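# Place top reel face-down on the scanner glass

## Task

Take the reel that sits on top of the stack and lay it flat on the scanner's glass with its label facing downward, then open the gripper so the reel is no longer held.

## Robot and tools

Robot: two arms, left_arm and right_arm, each with a parallel two-finger gripper. All poses use one scene frame. Its origin is on the table top midway between the arms, +x points away from the robot over the table, +z points up, and left_arm sits on the +y side. The names left/right do not mean image sides. Arm bases in the scene frame: left_arm at (+0.007, +0.251, 0) m, quat_wxyz (+1.000, 0, 0, -0.029); right_arm at (-0.020, -0.346, 0) m, quat_wxyz (+0.995, 0, 0, +0.102).

Gripper frame: the fingers extend along the gripper's +z axis and close along its y axis. The reported end_effector_position is the point between the finger pads, roughly 1 cm short of the fingertips. A wrist camera mount also sticks out near the gripper, so leave clearance. Joint ranges (rad), base to wrist: waist -2.618 to 3.054, shoulder 0 to 3.142, elbow 0 to 3.142, wrist pitch -1.571 to 1.571, wrist yaw -1.571 to 1.571, wrist roll -2.094 to 2.094.

The row format (used by both motion tools): exactly 16 numbers, always both arms, even if one is idle. First left_arm: x, y, z, qw, qx, qy, qz, opening; then right_arm in the same order. x, y, z are an absolute target for end_effector_position in metres in the scene frame; the quaternion is an absolute target orientation, w first. opening runs from -1 (closed) to +1 (fully open, 0.094 m). A call is refused, sending nothing, if any target lies more than 0.6 m from that arm's last reported position measured along any of its gripper's axes. Every control step, the commanded pose is clipped to at most 70 mm and 16 degrees away from the measured pose; the controller favours position over orientation if both cannot be met.

execute_actions: argument actions is a list holding zero or one item. Empty list: just report the current state. An action item is {"rows": [...], "steps": n}: 1 to 15 rows, n from 1 to 15 (default 15), each step lasting 1/30 s; row k is applied at step k and the final row repeats for remaining steps. A wait item is {"steps": n} with n up to 300; it counts from the previous result, so your thinking time is included. Optional pictures (boolean) chooses whether camera images come back; by default they do.

move: target is one 16-number row as above (absolute poses); speed is the path's top speed in m/s, 0.002 to 0.5, default 0.25, with rotation capped at twice that value in rad/s. Each gripper follows a straight line toward its pose, both paths finishing together, over 0.5 to 10 s; anything longer is cut off at 10 s. Rotation takes the shorter way. Paths ignore obstacles and the other arm. The opening is applied at the move's start. Grippers lag, may wander, and can exceed the speed near full extension. The result adds a move: line giving the ending (done, off_target, moving, held, fault) and any limits (paced = the pose was clipped; held = a safety check blocked steps, after which the arm can jump quickly), plus each gripper's distance to its pose. If only one arm is named in the ending, the other finished normally.

wait: seconds from 0 to 10; the robot simply continues toward its last clipped pose (at most 70 mm further), and fingers keep travelling.

zoom_image: camera is cam_high or cam_low (each 504x504); region [x0, y0, x1, y1] in pixels from the top-left corner, at most 504 by 504. Gives a sharper crop of the latest image.

read_manual: section "licences" returns URDF licence text; it does not move anything.

finished_scene: pass scene (integer) to end and grade the current scene. It cannot be reversed, so only call it when the reel lies flat, label down, on the glass and is released.

Reading results: the state line lists each gripper's position and quat_wxyz; these can be a little off, more so at long reach. grip_measured is the finger opening on the same -1..1 scale; the last value in Joint positions is the opening in metres. Readings may carry a fixed error of about 1 mm. A Hand target line shows where the controller is currently driving each gripper. A "pose unreachable" line or HELD marks steps where a clearance check altered or blocked the command. MOTOR HOT appears from 75 °C; at 90 °C the arm is paused for 10 s, and at 100 °C it goes limp and falls. FAULT lines report stops.

Practical notes: motions tend to end a centimetre or more short, usually low, so check the reported pose and correct. To keep a gripper's orientation, resend your own target quaternion rather than the drifted reported one. For an arm that should stay still, resend its last reported full pose and desired opening each call. To grasp, command an opening about 0.03 below grip_measured; a smaller gap grips more gently. Pads push about 50 to 62 N and briefly more on first contact; thin parts get less force. Approach contact slowly and do not aim far below a surface, since speed and overshoot both raise the force. Keep the two arms well apart. Occasional disturbances may tug a held part or shove loose items. Avoid dropping the reel, slamming it down, or pushing anything off the table, which fails the task. Holding loads heats motors, so avoid long holds.

Each tool is called after "Call:" by a JSON object that holds its "api" and its "payload", one argument or row to a line.

## Session

Call:
{"api": "execute_actions", "payload": {
  "actions": []
}}

Call:
{"api": "zoom_image", "payload": {
  "camera": "cam_low",
  "region": [140, 190, 300, 280]
}}

Scene clock: 0.00 s of 5600.00 s.
left_arm: end_effector_position=(+0.6261, +0.4167, +0.2122) grip_measured=+1.000 end_effector_quat_wxyz=(+0.661, +0.258, +0.615, +0.344) | right_arm: end_effector_position=(+0.5004, +0.0460, +0.2429) grip_measured=+1.000 end_effector_quat_wxyz=(+0.623, -0.407, +0.605, -0.282)
Joint positions: left_arm=[0.385 2.256 1.432 0.939 0.241 0.849 0.094] | right_arm=[ 0.602  2.25   1.753  0.417  0.639 -0.97   0.094]
Joint velocities: left_arm=[-0.012  0.002  0.002  0.022 -0.037  0.007  0.   ] | right_arm=[-0.007  0.012 -0.002 -0.022 -0.037  0.007  0.   ]
Hand target (left_arm): +0.627, +0.417, +0.210; +0.659, +0.256, +0.620, +0.340
Hand target (right_arm): +0.500, +0.046, +0.245; +0.623, -0.406, +0.606, -0.281

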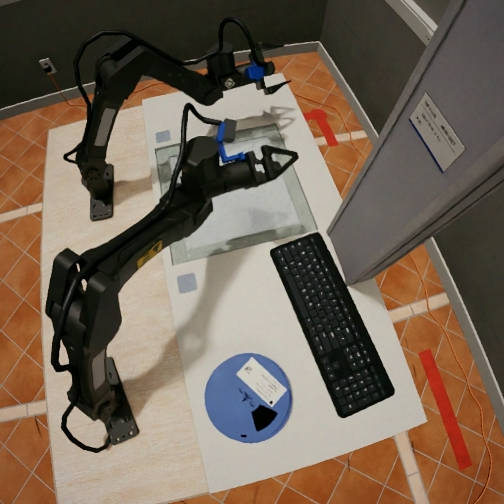

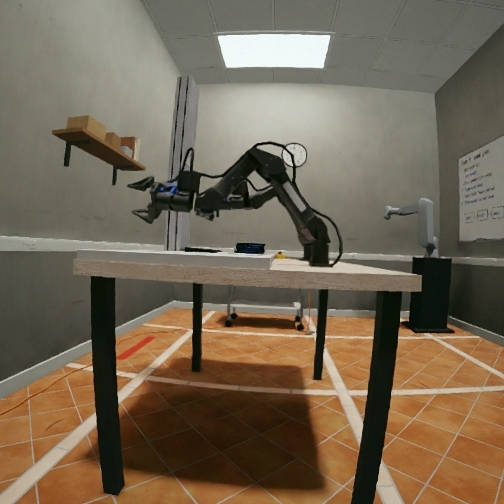

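Region (140, 190, 300, 280) of cam_low's 504x504 image, scaled by 3.150, with more detail than that image has; it fills the top 284 rows of this view, and the rest is white.

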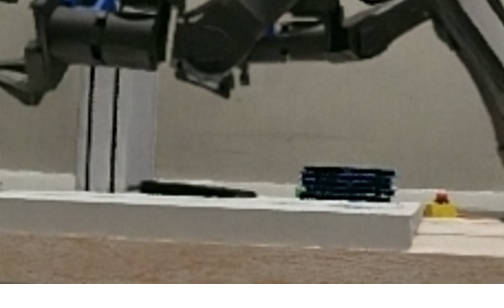

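About one reel taller.

Call:
{"api": "move", "payload": {
  "target": [0.45,0.3,0.25,0.56,0.177,0.799,-0.124,-0.3,0.33,-0.5,0.2,0,0,1,0,-1]
}}

Call:
{"api": "move", "payload": {
  "target": [0.25,-0.15,0.2,0.594,0.774,0.171,0.132,-0.3,0.33,-0.53,0.102,0,0,1,0,-1]
}}

Call:
{"api": "move", "payload": {
  "target": [0.25,-0.15,0.2,0.594,0.774,0.171,0.132,-0.3,0.33,-0.44,0.102,0,0,1,0,-1],
  "speed": 0.03
}}

Call:
{"api": "zoom_image", "payload": {
  "camera": "cam_low",
  "region": [200, 210, 300, 270]
}}

Scene clock: 7.10 s of 5600.00 s.
left_arm: end_effector_position=(+0.4624, +0.2983, +0.2529) grip_measured=-0.298 end_effector_quat_wxyz=(+0.565, +0.182, +0.797, -0.108) | right_arm: end_effector_position=(+0.3374, -0.5085, +0.1983) grip_measured=-0.992 end_effector_quat_wxyz=(+0.048, +0.010, +0.998, -0.040)
Joint positions: left_arm=[ 0.418  1.534  1.143 -0.073  0.717  0.353  0.033] | right_arm=[-0.619  1.983  2.084 -1.553  0.036 -0.396  0.   ]
Joint velocities: left_arm=[-0.017 -0.027 -0.007  0.007  0.037 -0.022 -0.   ] | right_arm=[ 0.027  0.002 -0.012 -0.11  -0.022 -0.022 -0.   ]
Hand target (left_arm): +0.455, +0.298, +0.249; +0.557, +0.175, +0.803, -0.121
Hand target (right_arm): +0.341, -0.506, +0.199; +0.049, +0.005, +0.998, -0.034
Off the commanded pose (left_arm): 0.013 m, 2 deg.
Off the commanded pose (right_arm): 0.011 m, 7 deg.
joint sent to its limit (right arm) — the command would take joint 4 (wrist pitch) past its lower limit, so that joint was sent only as far as its limit.
move: off_target (left_arm, right_arm)

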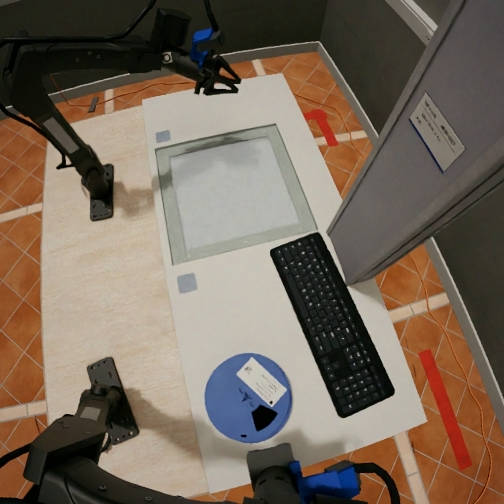

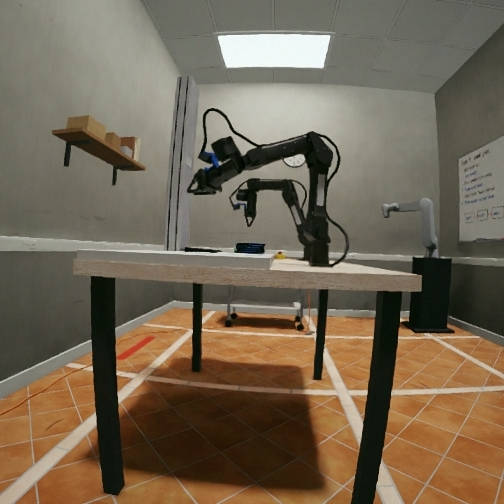

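Scene clock: 11.37 s of 5600.00 s.
left_arm: end_effector_position=(+0.2552, -0.1527, +0.2023) grip_measured=-0.298 end_effector_quat_wxyz=(+0.609, +0.764, +0.174, +0.125) | right_arm: end_effector_position=(+0.3321, -0.5306, +0.1119) grip_measured=-0.992 end_effector_quat_wxyz=(+0.006, -0.001, +1.000, -0.012)
Joint positions: left_arm=[-0.894  1.55   0.799  0.517  0.187  1.594  0.033] | right_arm=[-0.684  2.044  1.83  -1.335  0.016 -0.482  0.   ]
Joint velocities: left_arm=[ 0.002 -0.007  0.007  0.007  0.037  0.037 -0.001] | right_arm=[ 0.002 -0.012  0.007  0.022 -0.022 -0.022 -0.001]
Hand target (left_arm): +0.256, -0.157, +0.201; +0.602, +0.769, +0.176, +0.125
Hand target (right_arm): +0.330, -0.530, +0.102; -0.001, -0.000, +1.000, -0.001
Off the commanded pose (left_arm): 0.006 m, 2 deg.
Off the commanded pose (right_arm): 0.010 m, 2 deg.
move: done

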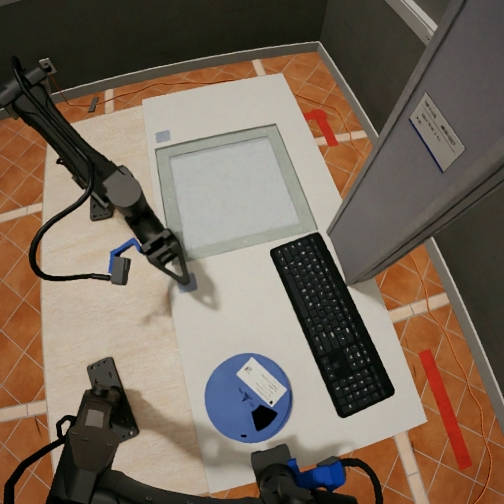

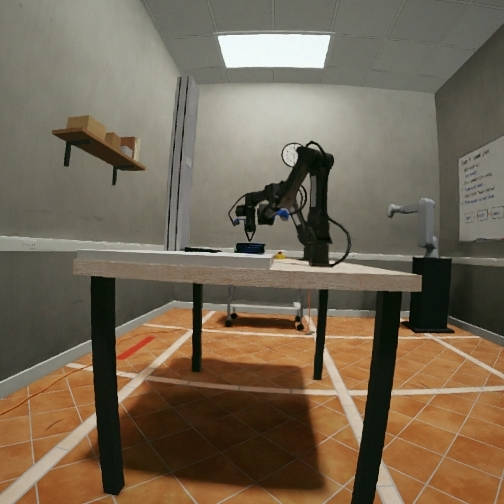

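Scene clock: 14.70 s of 5600.00 s.
left_arm: end_effector_position=(+0.2569, -0.1505, +0.1967) grip_measured=-0.298 end_effector_quat_wxyz=(+0.597, +0.772, +0.173, +0.134) | right_arm: end_effector_position=(+0.3296, -0.4441, +0.0981) grip_measured=-0.992 end_effector_quat_wxyz=(-0.010, -0.001, +1.000, -0.003)
Joint positions: left_arm=[-0.894  1.55   0.799  0.494  0.171  1.617  0.033] | right_arm=[-0.477  1.944  1.633 -1.277  0.011 -0.274  0.   ]
Joint velocities: left_arm=[ 0.007  0.012 -0.007  0.022 -0.037  0.037 -0.001] | right_arm=[-0.032 -0.007 -0.007  0.022  0.007  0.051 -0.001]
Hand target (left_arm): +0.250, -0.150, +0.200; +0.595, +0.774, +0.171, +0.132
Hand target (right_arm): +0.329, -0.439, +0.102; +0.000, +0.000, +1.000, +0.000
Off the commanded pose (left_arm): 0.008 m, 1 deg.
Off the commanded pose (right_arm): 0.006 m, 1 deg.
move: done

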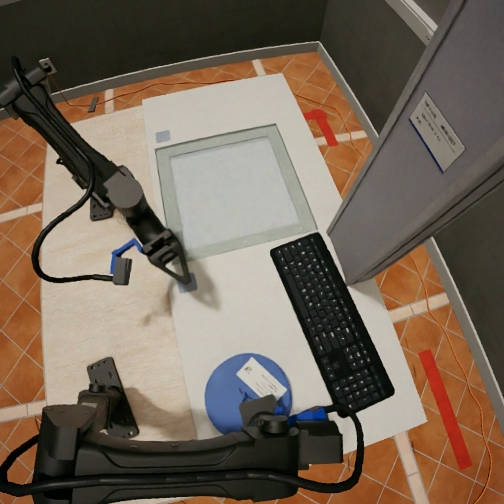

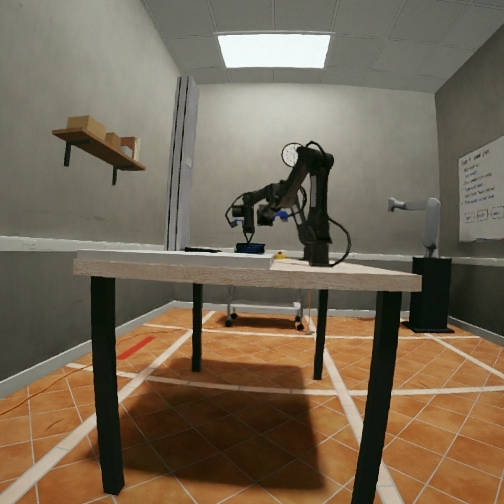

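Region (200, 210, 300, 270) of cam_low's 504x504 image, scaled by 5.040, with more detail than that image has; it fills the top 302 rows of this view, and the rest is white.

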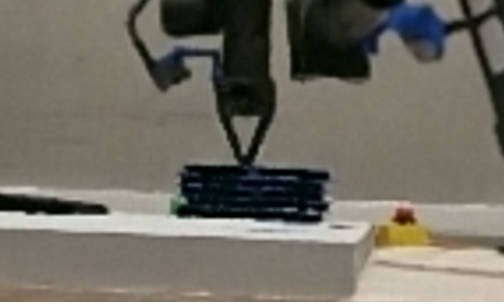

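Passed over; retry lower.

Call:
{"api": "move", "payload": {
  "target": [0.25,-0.15,0.2,0.594,0.774,0.171,0.132,-0.3,0.33,-0.53,0.103,0,0,1,0,-1],
  "speed": 0.08
}}

Call:
{"api": "move", "payload": {
  "target": [0.25,-0.2,0.095,0.594,0.774,0.171,0.132,-0.3,0.33,-0.52,0.094,0,0,1,0,-1],
  "speed": 0.08
}}

Call:
{"api": "move", "payload": {
  "target": [0.25,-0.2,0.095,0.594,0.774,0.171,0.132,-0.3,0.33,-0.44,0.097,0,0,1,0,-1],
  "speed": 0.03
}}

Call:
{"api": "zoom_image", "payload": {
  "camera": "cam_low",
  "region": [200, 210, 300, 270]
}}

Scene clock: 18.73 s of 5600.00 s.
left_arm: end_effector_position=(+0.2569, -0.1504, +0.1965) grip_measured=-0.298 end_effector_quat_wxyz=(+0.597, +0.772, +0.173, +0.134) | right_arm: end_effector_position=(+0.3278, -0.5298, +0.1026) grip_measured=-0.992 end_effector_quat_wxyz=(-0.001, +0.003, +1.000, -0.006)
Joint positions: left_arm=[-0.894  1.55   0.799  0.493  0.171  1.617  0.033] | right_arm=[-0.69   2.045  1.795 -1.317  0.011 -0.48   0.   ]
Joint velocities: left_arm=[-0.012 -0.017 -0.007 -0.037  0.051 -0.066 -0.001] | right_arm=[-0.017 -0.007 -0.007 -0.11  -0.007 -0.081  0.001]
Hand target (left_arm): +0.250, -0.150, +0.200; +0.595, +0.774, +0.171, +0.132
Hand target (right_arm): +0.331, -0.531, +0.103; -0.000, -0.000, +1.000, -0.001
Off the commanded pose (left_arm): 0.008 m, 1 deg.
Off the commanded pose (right_arm): 0.002 m, 1 deg.
move: done

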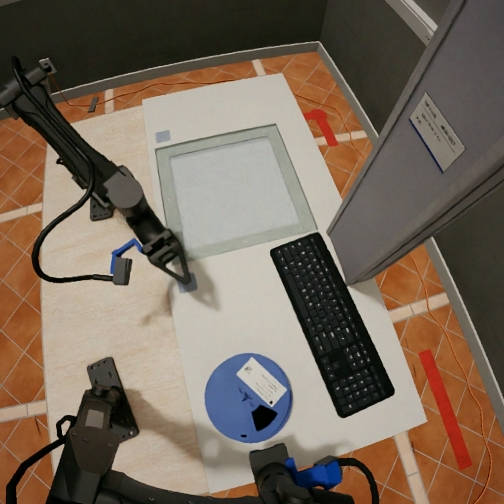

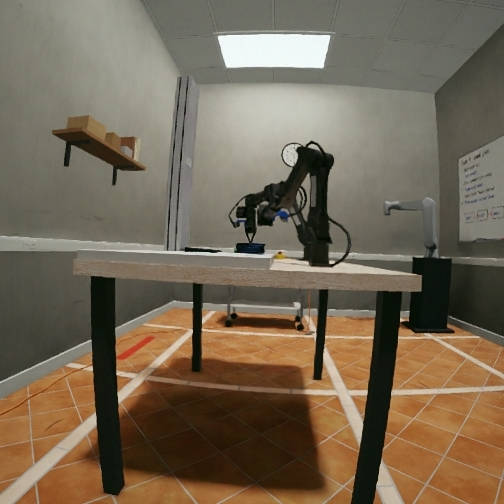

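Scene clock: 20.73 s of 5600.00 s.
left_arm: end_effector_position=(+0.2535, -0.1984, +0.0978) grip_measured=-0.298 end_effector_quat_wxyz=(+0.596, +0.773, +0.167, +0.135) | right_arm: end_effector_position=(+0.3295, -0.5254, +0.0965) grip_measured=-0.992 end_effector_quat_wxyz=(-0.001, +0.001, +1.000, -0.005)
Joint positions: left_arm=[-0.98   1.966  0.799  0.911  0.093  1.606  0.033] | right_arm=[-0.678  2.045  1.771 -1.294  0.011 -0.471  0.   ]
Joint velocities: left_arm=[-0.007 -0.017  0.007 -0.125  0.007 -0.066 -0.001] | right_arm=[-0.002  0.032 -0.002 -0.022 -0.081  0.007 -0.   ]
Hand target (left_arm): +0.251, -0.201, +0.094; +0.595, +0.774, +0.172, +0.131
Hand target (right_arm): +0.330, -0.520, +0.094; -0.000, +0.000, +1.000, +0.000
Off the commanded pose (left_arm): 0.005 m, 1 deg.
Off the commanded pose (right_arm): 0.006 m, 1 deg.
move: done

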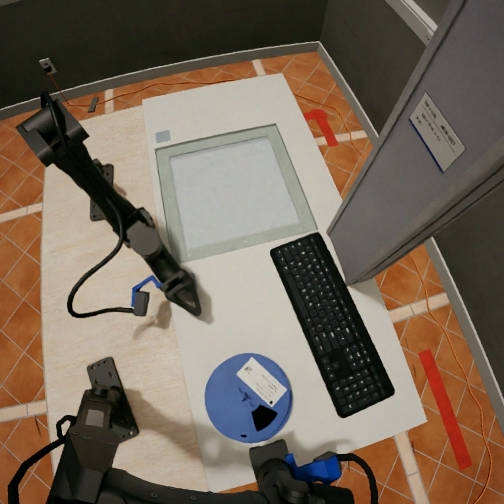

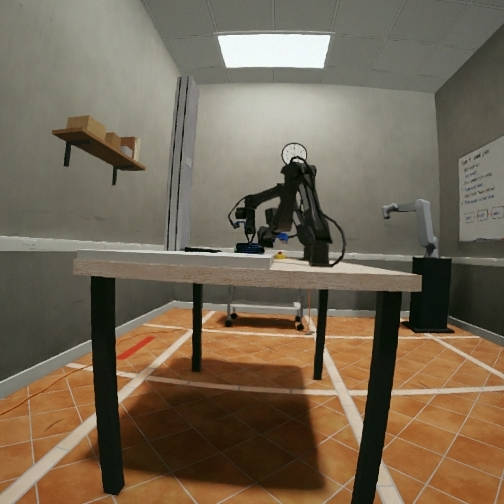

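Scene clock: 23.87 s of 5600.00 s.
left_arm: end_effector_position=(+0.2538, -0.1983, +0.0978) grip_measured=-0.298 end_effector_quat_wxyz=(+0.596, +0.773, +0.167, +0.136) | right_arm: end_effector_position=(+0.3305, -0.4451, +0.0932) grip_measured=-0.992 end_effector_quat_wxyz=(-0.007, +0.000, +1.000, -0.003)
Joint positions: left_arm=[-0.98   1.966  0.799  0.911  0.092  1.606  0.033] | right_arm=[-0.479  1.945  1.615 -1.253  0.011 -0.274  0.   ]
Joint velocities: left_arm=[-0.007  0.007  0.002  0.022  0.051  0.022 -0.001] | right_arm=[-0.002  0.002  0.012 -0.022 -0.022 -0.022  0.   ]
Hand target (left_arm): +0.250, -0.200, +0.095; +0.594, +0.775, +0.171, +0.132
Hand target (right_arm): +0.329, -0.439, +0.097; +0.000, -0.000, +1.000, +0.001
Off the commanded pose (left_arm): 0.005 m, 1 deg.
Off the commanded pose (right_arm): 0.006 m, 1 deg.
move: done

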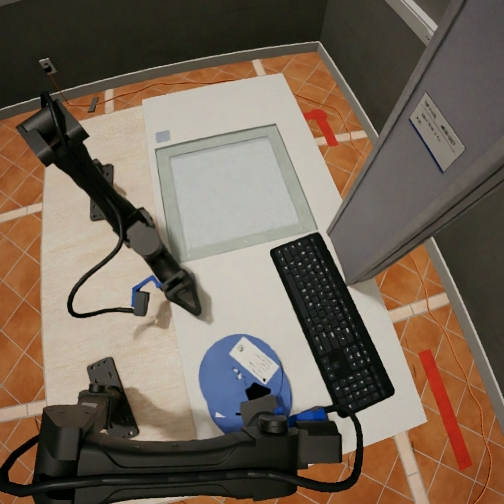

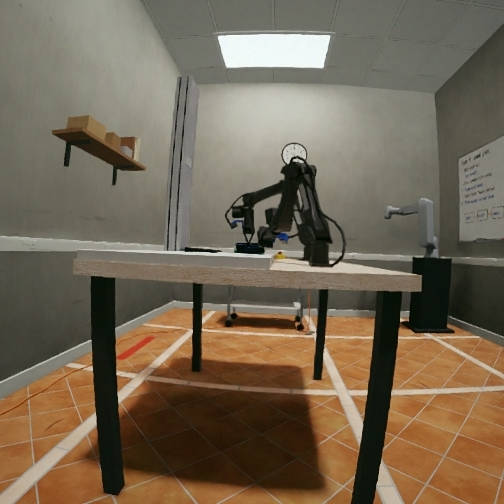

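Region (200, 210, 300, 270) of cam_low's 504x504 image, scaled by 5.040, with more detail than that image has; it fills the top 302 rows of this view, and the rest is white.

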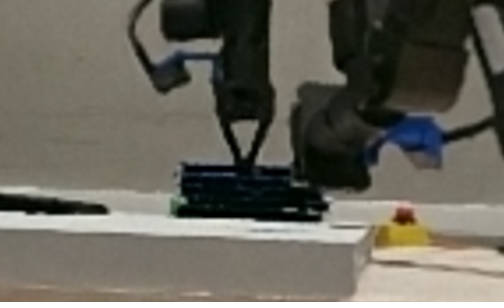

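Call:
{"api": "move", "payload": {
  "target": [0.29,-0.288,0.092,0.594,0.774,0.171,0.132,-0.4,0.33,-0.47,0.097,0,0,1,0,-1],
  "speed": 0.04
}}

Call:
{"api": "move", "payload": {
  "target": [0.29,-0.288,0.11,0.594,0.774,0.171,0.132,-1,0.32,-0.55,0.15,0,0,1,0,-1],
  "speed": 0.08
}}

Call:
{"api": "move", "payload": {
  "target": [0.25,-0.20,0.27,0.594,0.774,0.171,0.132,-1,0.32,-0.55,0.15,0,0,1,0,-1],
  "speed": 0.1
}}

Call:
{"api": "move", "payload": {
  "target": [0.34,0.05,0.27,0.56,0.177,0.799,-0.124,-1,0.32,-0.55,0.15,0,0,1,0,-1]
}}

Call:
{"api": "move", "payload": {
  "target": [0.35,0.14,0.2,0.308,-0.44,0.69,-0.484,-1,0.32,-0.55,0.15,0,0,1,0,-1]
}}

Call:
{"api": "move", "payload": {
  "target": [0.35,0.14,0.11,0.308,-0.44,0.69,-0.484,-1,0.32,-0.55,0.15,0,0,1,0,-1],
  "speed": 0.06
}}

Call:
{"api": "move", "payload": {
  "target": [0.345,0.142,0.072,0.308,-0.44,0.69,-0.484,-0.5,0.32,-0.55,0.15,0,0,1,0,-1],
  "speed": 0.03
}}

Call:
{"api": "move", "payload": {
  "target": [0.29,0.165,0.08,0.308,-0.44,0.69,-0.484,-0.5,0.32,-0.55,0.15,0,0,1,0,-1],
  "speed": 0.04
}}

Scene clock: 31.43 s of 5600.00 s.
left_arm: end_effector_position=(+0.2935, -0.2813, +0.0981) grip_measured=-0.398 end_effector_quat_wxyz=(+0.602, +0.769, +0.165, +0.138) | right_arm: end_effector_position=(+0.3236, -0.4670, +0.0932) grip_measured=-0.992 end_effector_quat_wxyz=(-0.008, -0.001, +1.000, -0.003)
Joint positions: left_arm=[-0.998  2.219  1.228  0.753  0.075  1.602  0.028] | right_arm=[-0.542  1.945  1.615 -1.253  0.011 -0.338  0.   ]
Joint velocities: left_arm=[ 0.007  0.007  0.002  0.022 -0.037  0.037  0.   ] | right_arm=[-0.017  0.007  0.007  0.037 -0.037  0.037  0.001]
Hand target (left_arm): +0.291, -0.287, +0.092; +0.595, +0.774, +0.171, +0.132
Hand target (right_arm): +0.330, -0.470, +0.097; +0.000, +0.000, +1.000, -0.000
Off the commanded pose (left_arm): 0.010 m, 1 deg.
Off the commanded pose (right_arm): 0.008 m, 1 deg.
After step 90, 1.83 s passed at rest.
move: done

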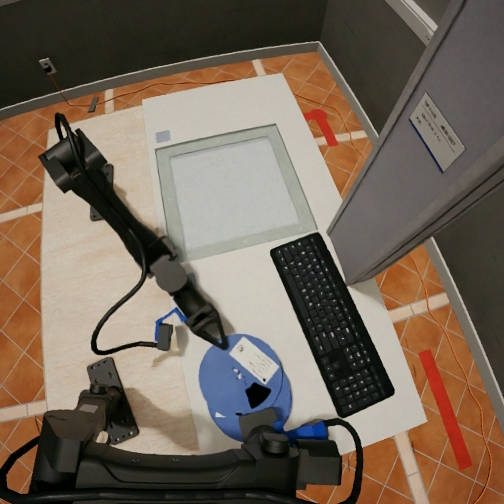

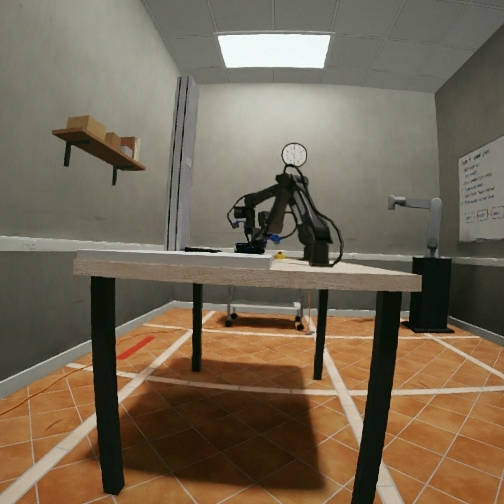

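Scene clock: 33.23 s of 5600.00 s.
left_arm: end_effector_position=(+0.2960, -0.2856, +0.1256) grip_measured=-0.775 end_effector_quat_wxyz=(+0.624, +0.751, +0.161, +0.143) | right_arm: end_effector_position=(+0.3183, -0.5497, +0.1497) grip_measured=-0.992 end_effector_quat_wxyz=(-0.001, +0.002, +1.000, -0.006)
Joint positions: left_arm=[-0.998  2.19   1.247  0.762  0.075  1.599  0.011] | right_arm=[-0.746  2.071  2.022 -1.517  0.011 -0.537  0.   ]
Joint velocities: left_arm=[-0.007  0.007 -0.007  0.022 -0.051 -0.051 -0.001] | right_arm=[-0.002 -0.017 -0.007 -0.022  0.022  0.037 -0.   ]
Hand target (left_arm): +0.290, -0.287, +0.110; +0.596, +0.773, +0.171, +0.133
Hand target (right_arm): +0.321, -0.551, +0.150; -0.000, +0.000, +1.000, -0.001
Off the commanded pose (left_arm): 0.017 m, 5 deg.
Off the commanded pose (right_arm): 0.002 m, 1 deg.
move: off_target (left_arm)

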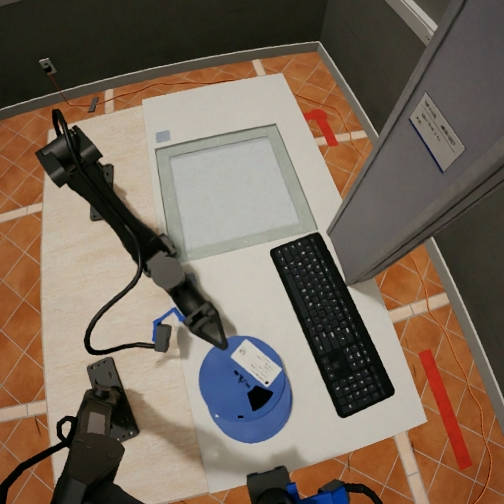

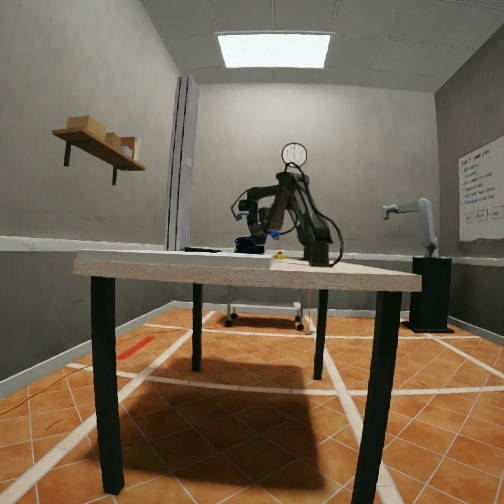

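Scene clock: 35.57 s of 5600.00 s.
left_arm: end_effector_position=(+0.2478, -0.2004, +0.2481) grip_measured=-0.774 end_effector_quat_wxyz=(+0.574, +0.791, +0.172, +0.128) | right_arm: end_effector_position=(+0.3182, -0.5496, +0.1497) grip_measured=-0.992 end_effector_quat_wxyz=(-0.001, +0.001, +1.000, -0.006)
Joint positions: left_arm=[-0.998  1.61   1.14   0.155  0.075  1.601  0.011] | right_arm=[-0.746  2.071  2.022 -1.517  0.011 -0.538  0.   ]
Joint velocities: left_arm=[ 0.007 -0.017  0.007  0.037 -0.022 -0.037  0.   ] | right_arm=[-0.012 -0.017 -0.002  0.007 -0.022 -0.007 -0.001]
Hand target (left_arm): +0.248, -0.200, +0.271; +0.594, +0.775, +0.171, +0.133
Hand target (right_arm): +0.320, -0.550, +0.150; +0.000, -0.000, +1.000, -0.000
Off the commanded pose (left_arm): 0.022 m, 3 deg.
Off the commanded pose (right_arm): 0.002 m, 1 deg.
move: off_target (left_arm)

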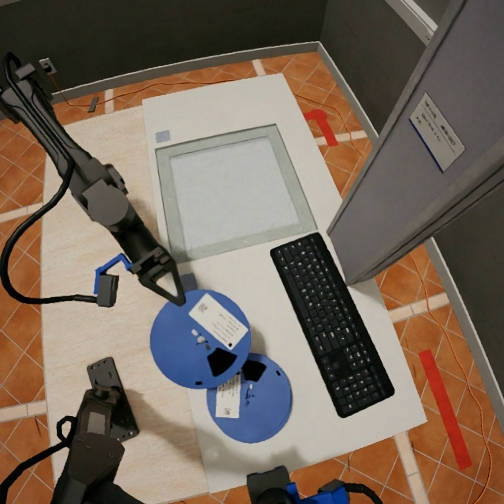

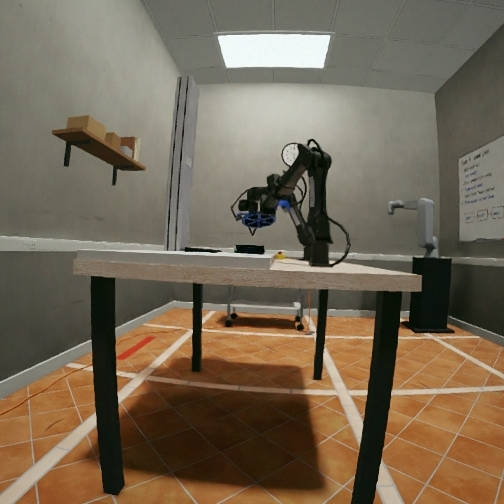

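Scene clock: 39.97 s of 5600.00 s.
left_arm: end_effector_position=(+0.3329, +0.0511, +0.2408) grip_measured=-0.776 end_effector_quat_wxyz=(+0.537, +0.194, +0.813, -0.110) | right_arm: end_effector_position=(+0.3182, -0.5496, +0.1497) grip_measured=-0.992 end_effector_quat_wxyz=(-0.001, +0.001, +1.000, -0.006)
Joint positions: left_arm=[-0.582  1.12   0.816 -0.114 -0.187 -0.051  0.011] | right_arm=[-0.746  2.071  2.022 -1.517  0.011 -0.538  0.   ]
Joint velocities: left_arm=[-0.017  0.007  0.007 -0.037 -0.007 -0.037  0.001] | right_arm=[-0.007 -0.022 -0.022 -0.007 -0.066  0.022  0.001]
Hand target (left_arm): +0.336, +0.053, +0.270; +0.566, +0.178, +0.796, -0.123
Hand target (right_arm): +0.320, -0.550, +0.150; +0.000, +0.000, +1.000, -0.000
Off the commanded pose (left_arm): 0.030 m, 4 deg.
Off the commanded pose (right_arm): 0.002 m, 1 deg.
move: off_target (left_arm)

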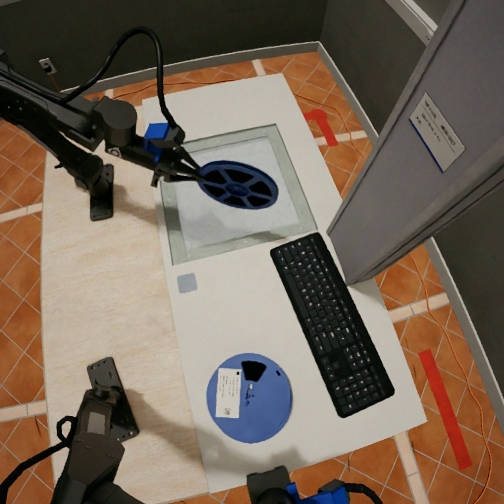

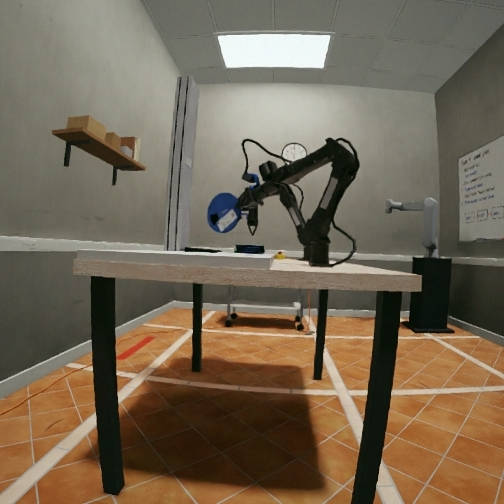

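Scene clock: 43.77 s of 5600.00 s.
left_arm: end_effector_position=(+0.3481, +0.1405, +0.1857) grip_measured=-0.776 end_effector_quat_wxyz=(+0.295, -0.450, +0.705, -0.462) | right_arm: end_effector_position=(+0.3182, -0.5496, +0.1497) grip_measured=-0.992 end_effector_quat_wxyz=(-0.001, +0.001, +1.000, -0.006)
Joint positions: left_arm=[-0.162  1.05   0.561  0.071  0.195 -1.484  0.011] | right_arm=[-0.746  2.071  2.022 -1.517  0.011 -0.538  0.   ]
Joint velocities: left_arm=[-0.007  0.002 -0.007 -0.007 -0.037  0.037  0.   ] | right_arm=[-0.012  0.002  0.017 -0.037  0.007  0.022 -0.   ]
Hand target (left_arm): +0.349, +0.142, +0.200; +0.311, -0.438, +0.693, -0.481
Hand target (right_arm): +0.320, -0.550, +0.150; +0.000, +0.000, +1.000, -0.000
Off the commanded pose (left_arm): 0.014 m, 4 deg.
Off the commanded pose (right_arm): 0.002 m, 1 deg.
move: off_target (left_arm)

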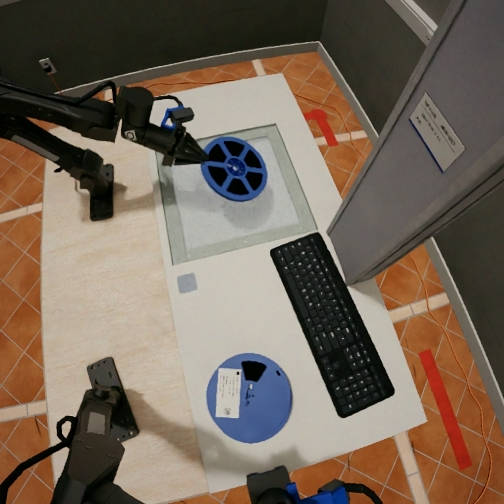

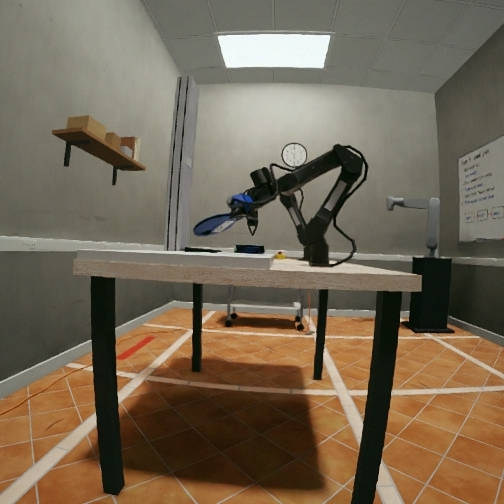

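Scene clock: 45.37 s of 5600.00 s.
left_arm: end_effector_position=(+0.3513, +0.1392, +0.1102) grip_measured=-0.776 end_effector_quat_wxyz=(+0.306, -0.444, +0.693, -0.479) | right_arm: end_effector_position=(+0.3182, -0.5496, +0.1497) grip_measured=-0.992 end_effector_quat_wxyz=(-0.001, +0.001, +1.000, -0.006)
Joint positions: left_arm=[-0.162  1.301  0.298  0.633  0.198 -1.496  0.011] | right_arm=[-0.746  2.071  2.022 -1.517  0.011 -0.538  0.   ]
Joint velocities: left_arm=[-0.007  0.017 -0.007  0.051 -0.066  0.007  0.   ] | right_arm=[-0.017 -0.007  0.012  0.007  0.007 -0.081  0.001]
Hand target (left_arm): +0.350, +0.140, +0.110; +0.308, -0.440, +0.691, -0.484
Hand target (right_arm): +0.320, -0.550, +0.150; +0.000, +0.000, +1.000, -0.000
Off the commanded pose (left_arm): 0.002 m, 1 deg.
Off the commanded pose (right_arm): 0.002 m, 1 deg.
move: done

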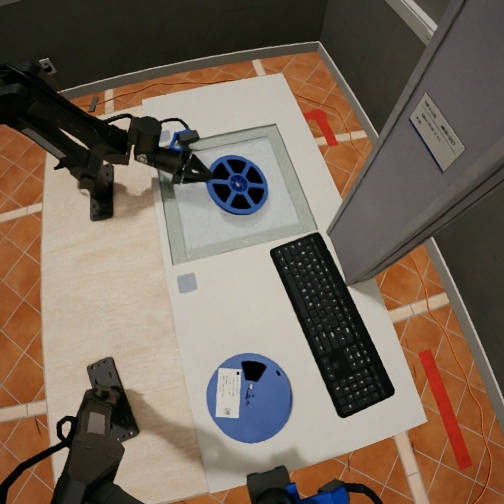

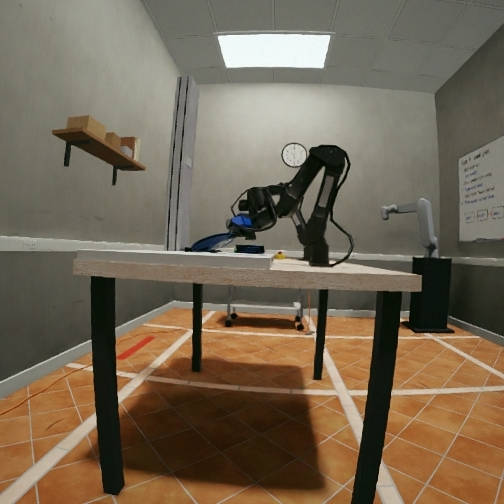

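Scene clock: 47.27 s of 5600.00 s.
left_arm: end_effector_position=(+0.3491, +0.1395, +0.0767) grip_measured=-0.502 end_effector_quat_wxyz=(+0.311, -0.439, +0.689, -0.486) | right_arm: end_effector_position=(+0.3182, -0.5496, +0.1497) grip_measured=-0.992 end_effector_quat_wxyz=(-0.001, +0.001, +1.000, -0.006)
Joint positions: left_arm=[-0.162  1.527  0.21   0.969  0.2   -1.497  0.023] | right_arm=[-0.746  2.071  2.022 -1.517  0.011 -0.538  0.   ]
Joint velocities: left_arm=[ 0.012 -0.012  0.002 -0.007  0.007  0.007  0.   ] | right_arm=[ 0.017 -0.002 -0.007  0.022 -0.007 -0.022  0.001]
Hand target (left_arm): +0.345, +0.142, +0.072; +0.308, -0.440, +0.691, -0.484
Hand target (right_arm): +0.320, -0.550, +0.150; +0.000, +0.000, +1.000, -0.000
Off the commanded pose (left_arm): 0.007 m, 0 deg.
Off the commanded pose (right_arm): 0.002 m, 1 deg.
move: done

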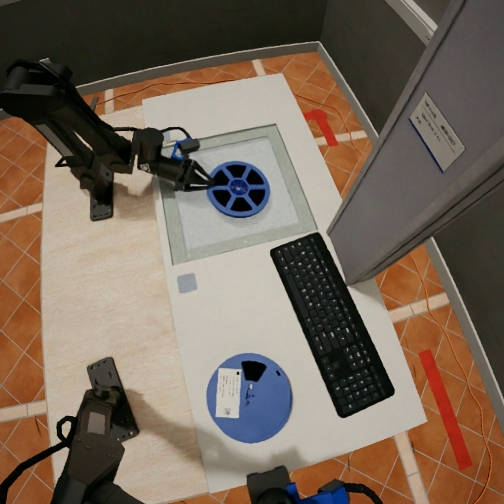

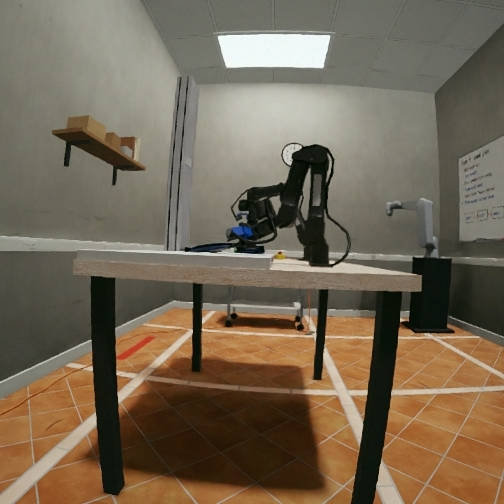

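Scene clock: 49.43 s of 5600.00 s.
left_arm: end_effector_position=(+0.2980, +0.1614, +0.0902) grip_measured=-0.502 end_effector_quat_wxyz=(+0.317, -0.436, +0.682, -0.494) | right_arm: end_effector_position=(+0.3182, -0.5496, +0.1497) grip_measured=-0.992 end_effector_quat_wxyz=(-0.001, +0.001, +1.000, -0.006)
Joint positions: left_arm=[-0.088  1.105  0.036  0.739  0.27  -1.478  0.023] | right_arm=[-0.746  2.071  2.022 -1.517  0.011 -0.538  0.   ]
Joint velocities: left_arm=[ 0.007 -0.017  0.012 -0.022 -0.051 -0.007 -0.   ] | right_arm=[ 0.012 -0.002 -0.017 -0.007 -0.022 -0.081 -0.001]
Hand target (left_arm): +0.291, +0.164, +0.080; +0.309, -0.440, +0.691, -0.484
Hand target (right_arm): +0.320, -0.550, +0.150; +0.000, +0.000, +1.000, -0.000
Off the commanded pose (left_arm): 0.013 m, 2 deg.
Off the commanded pose (right_arm): 0.002 m, 1 deg.
move: off_target (left_arm)

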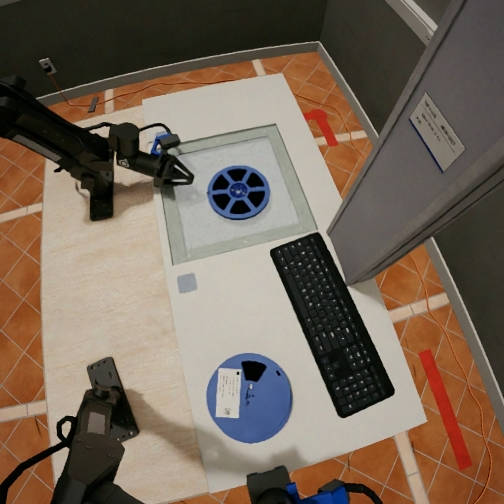

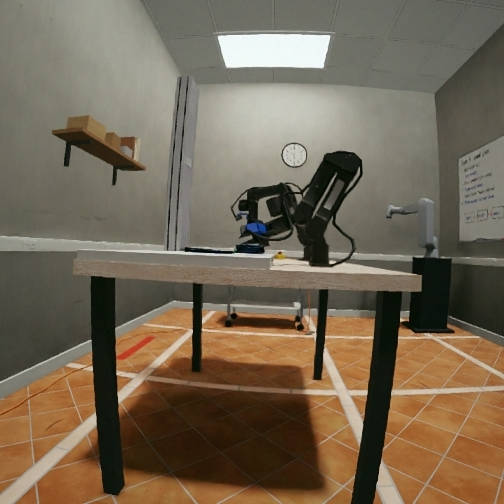

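Call:
{"api": "finished_scene", "payload": {
  "scene": 2
}}

The scene is finished: the task was done.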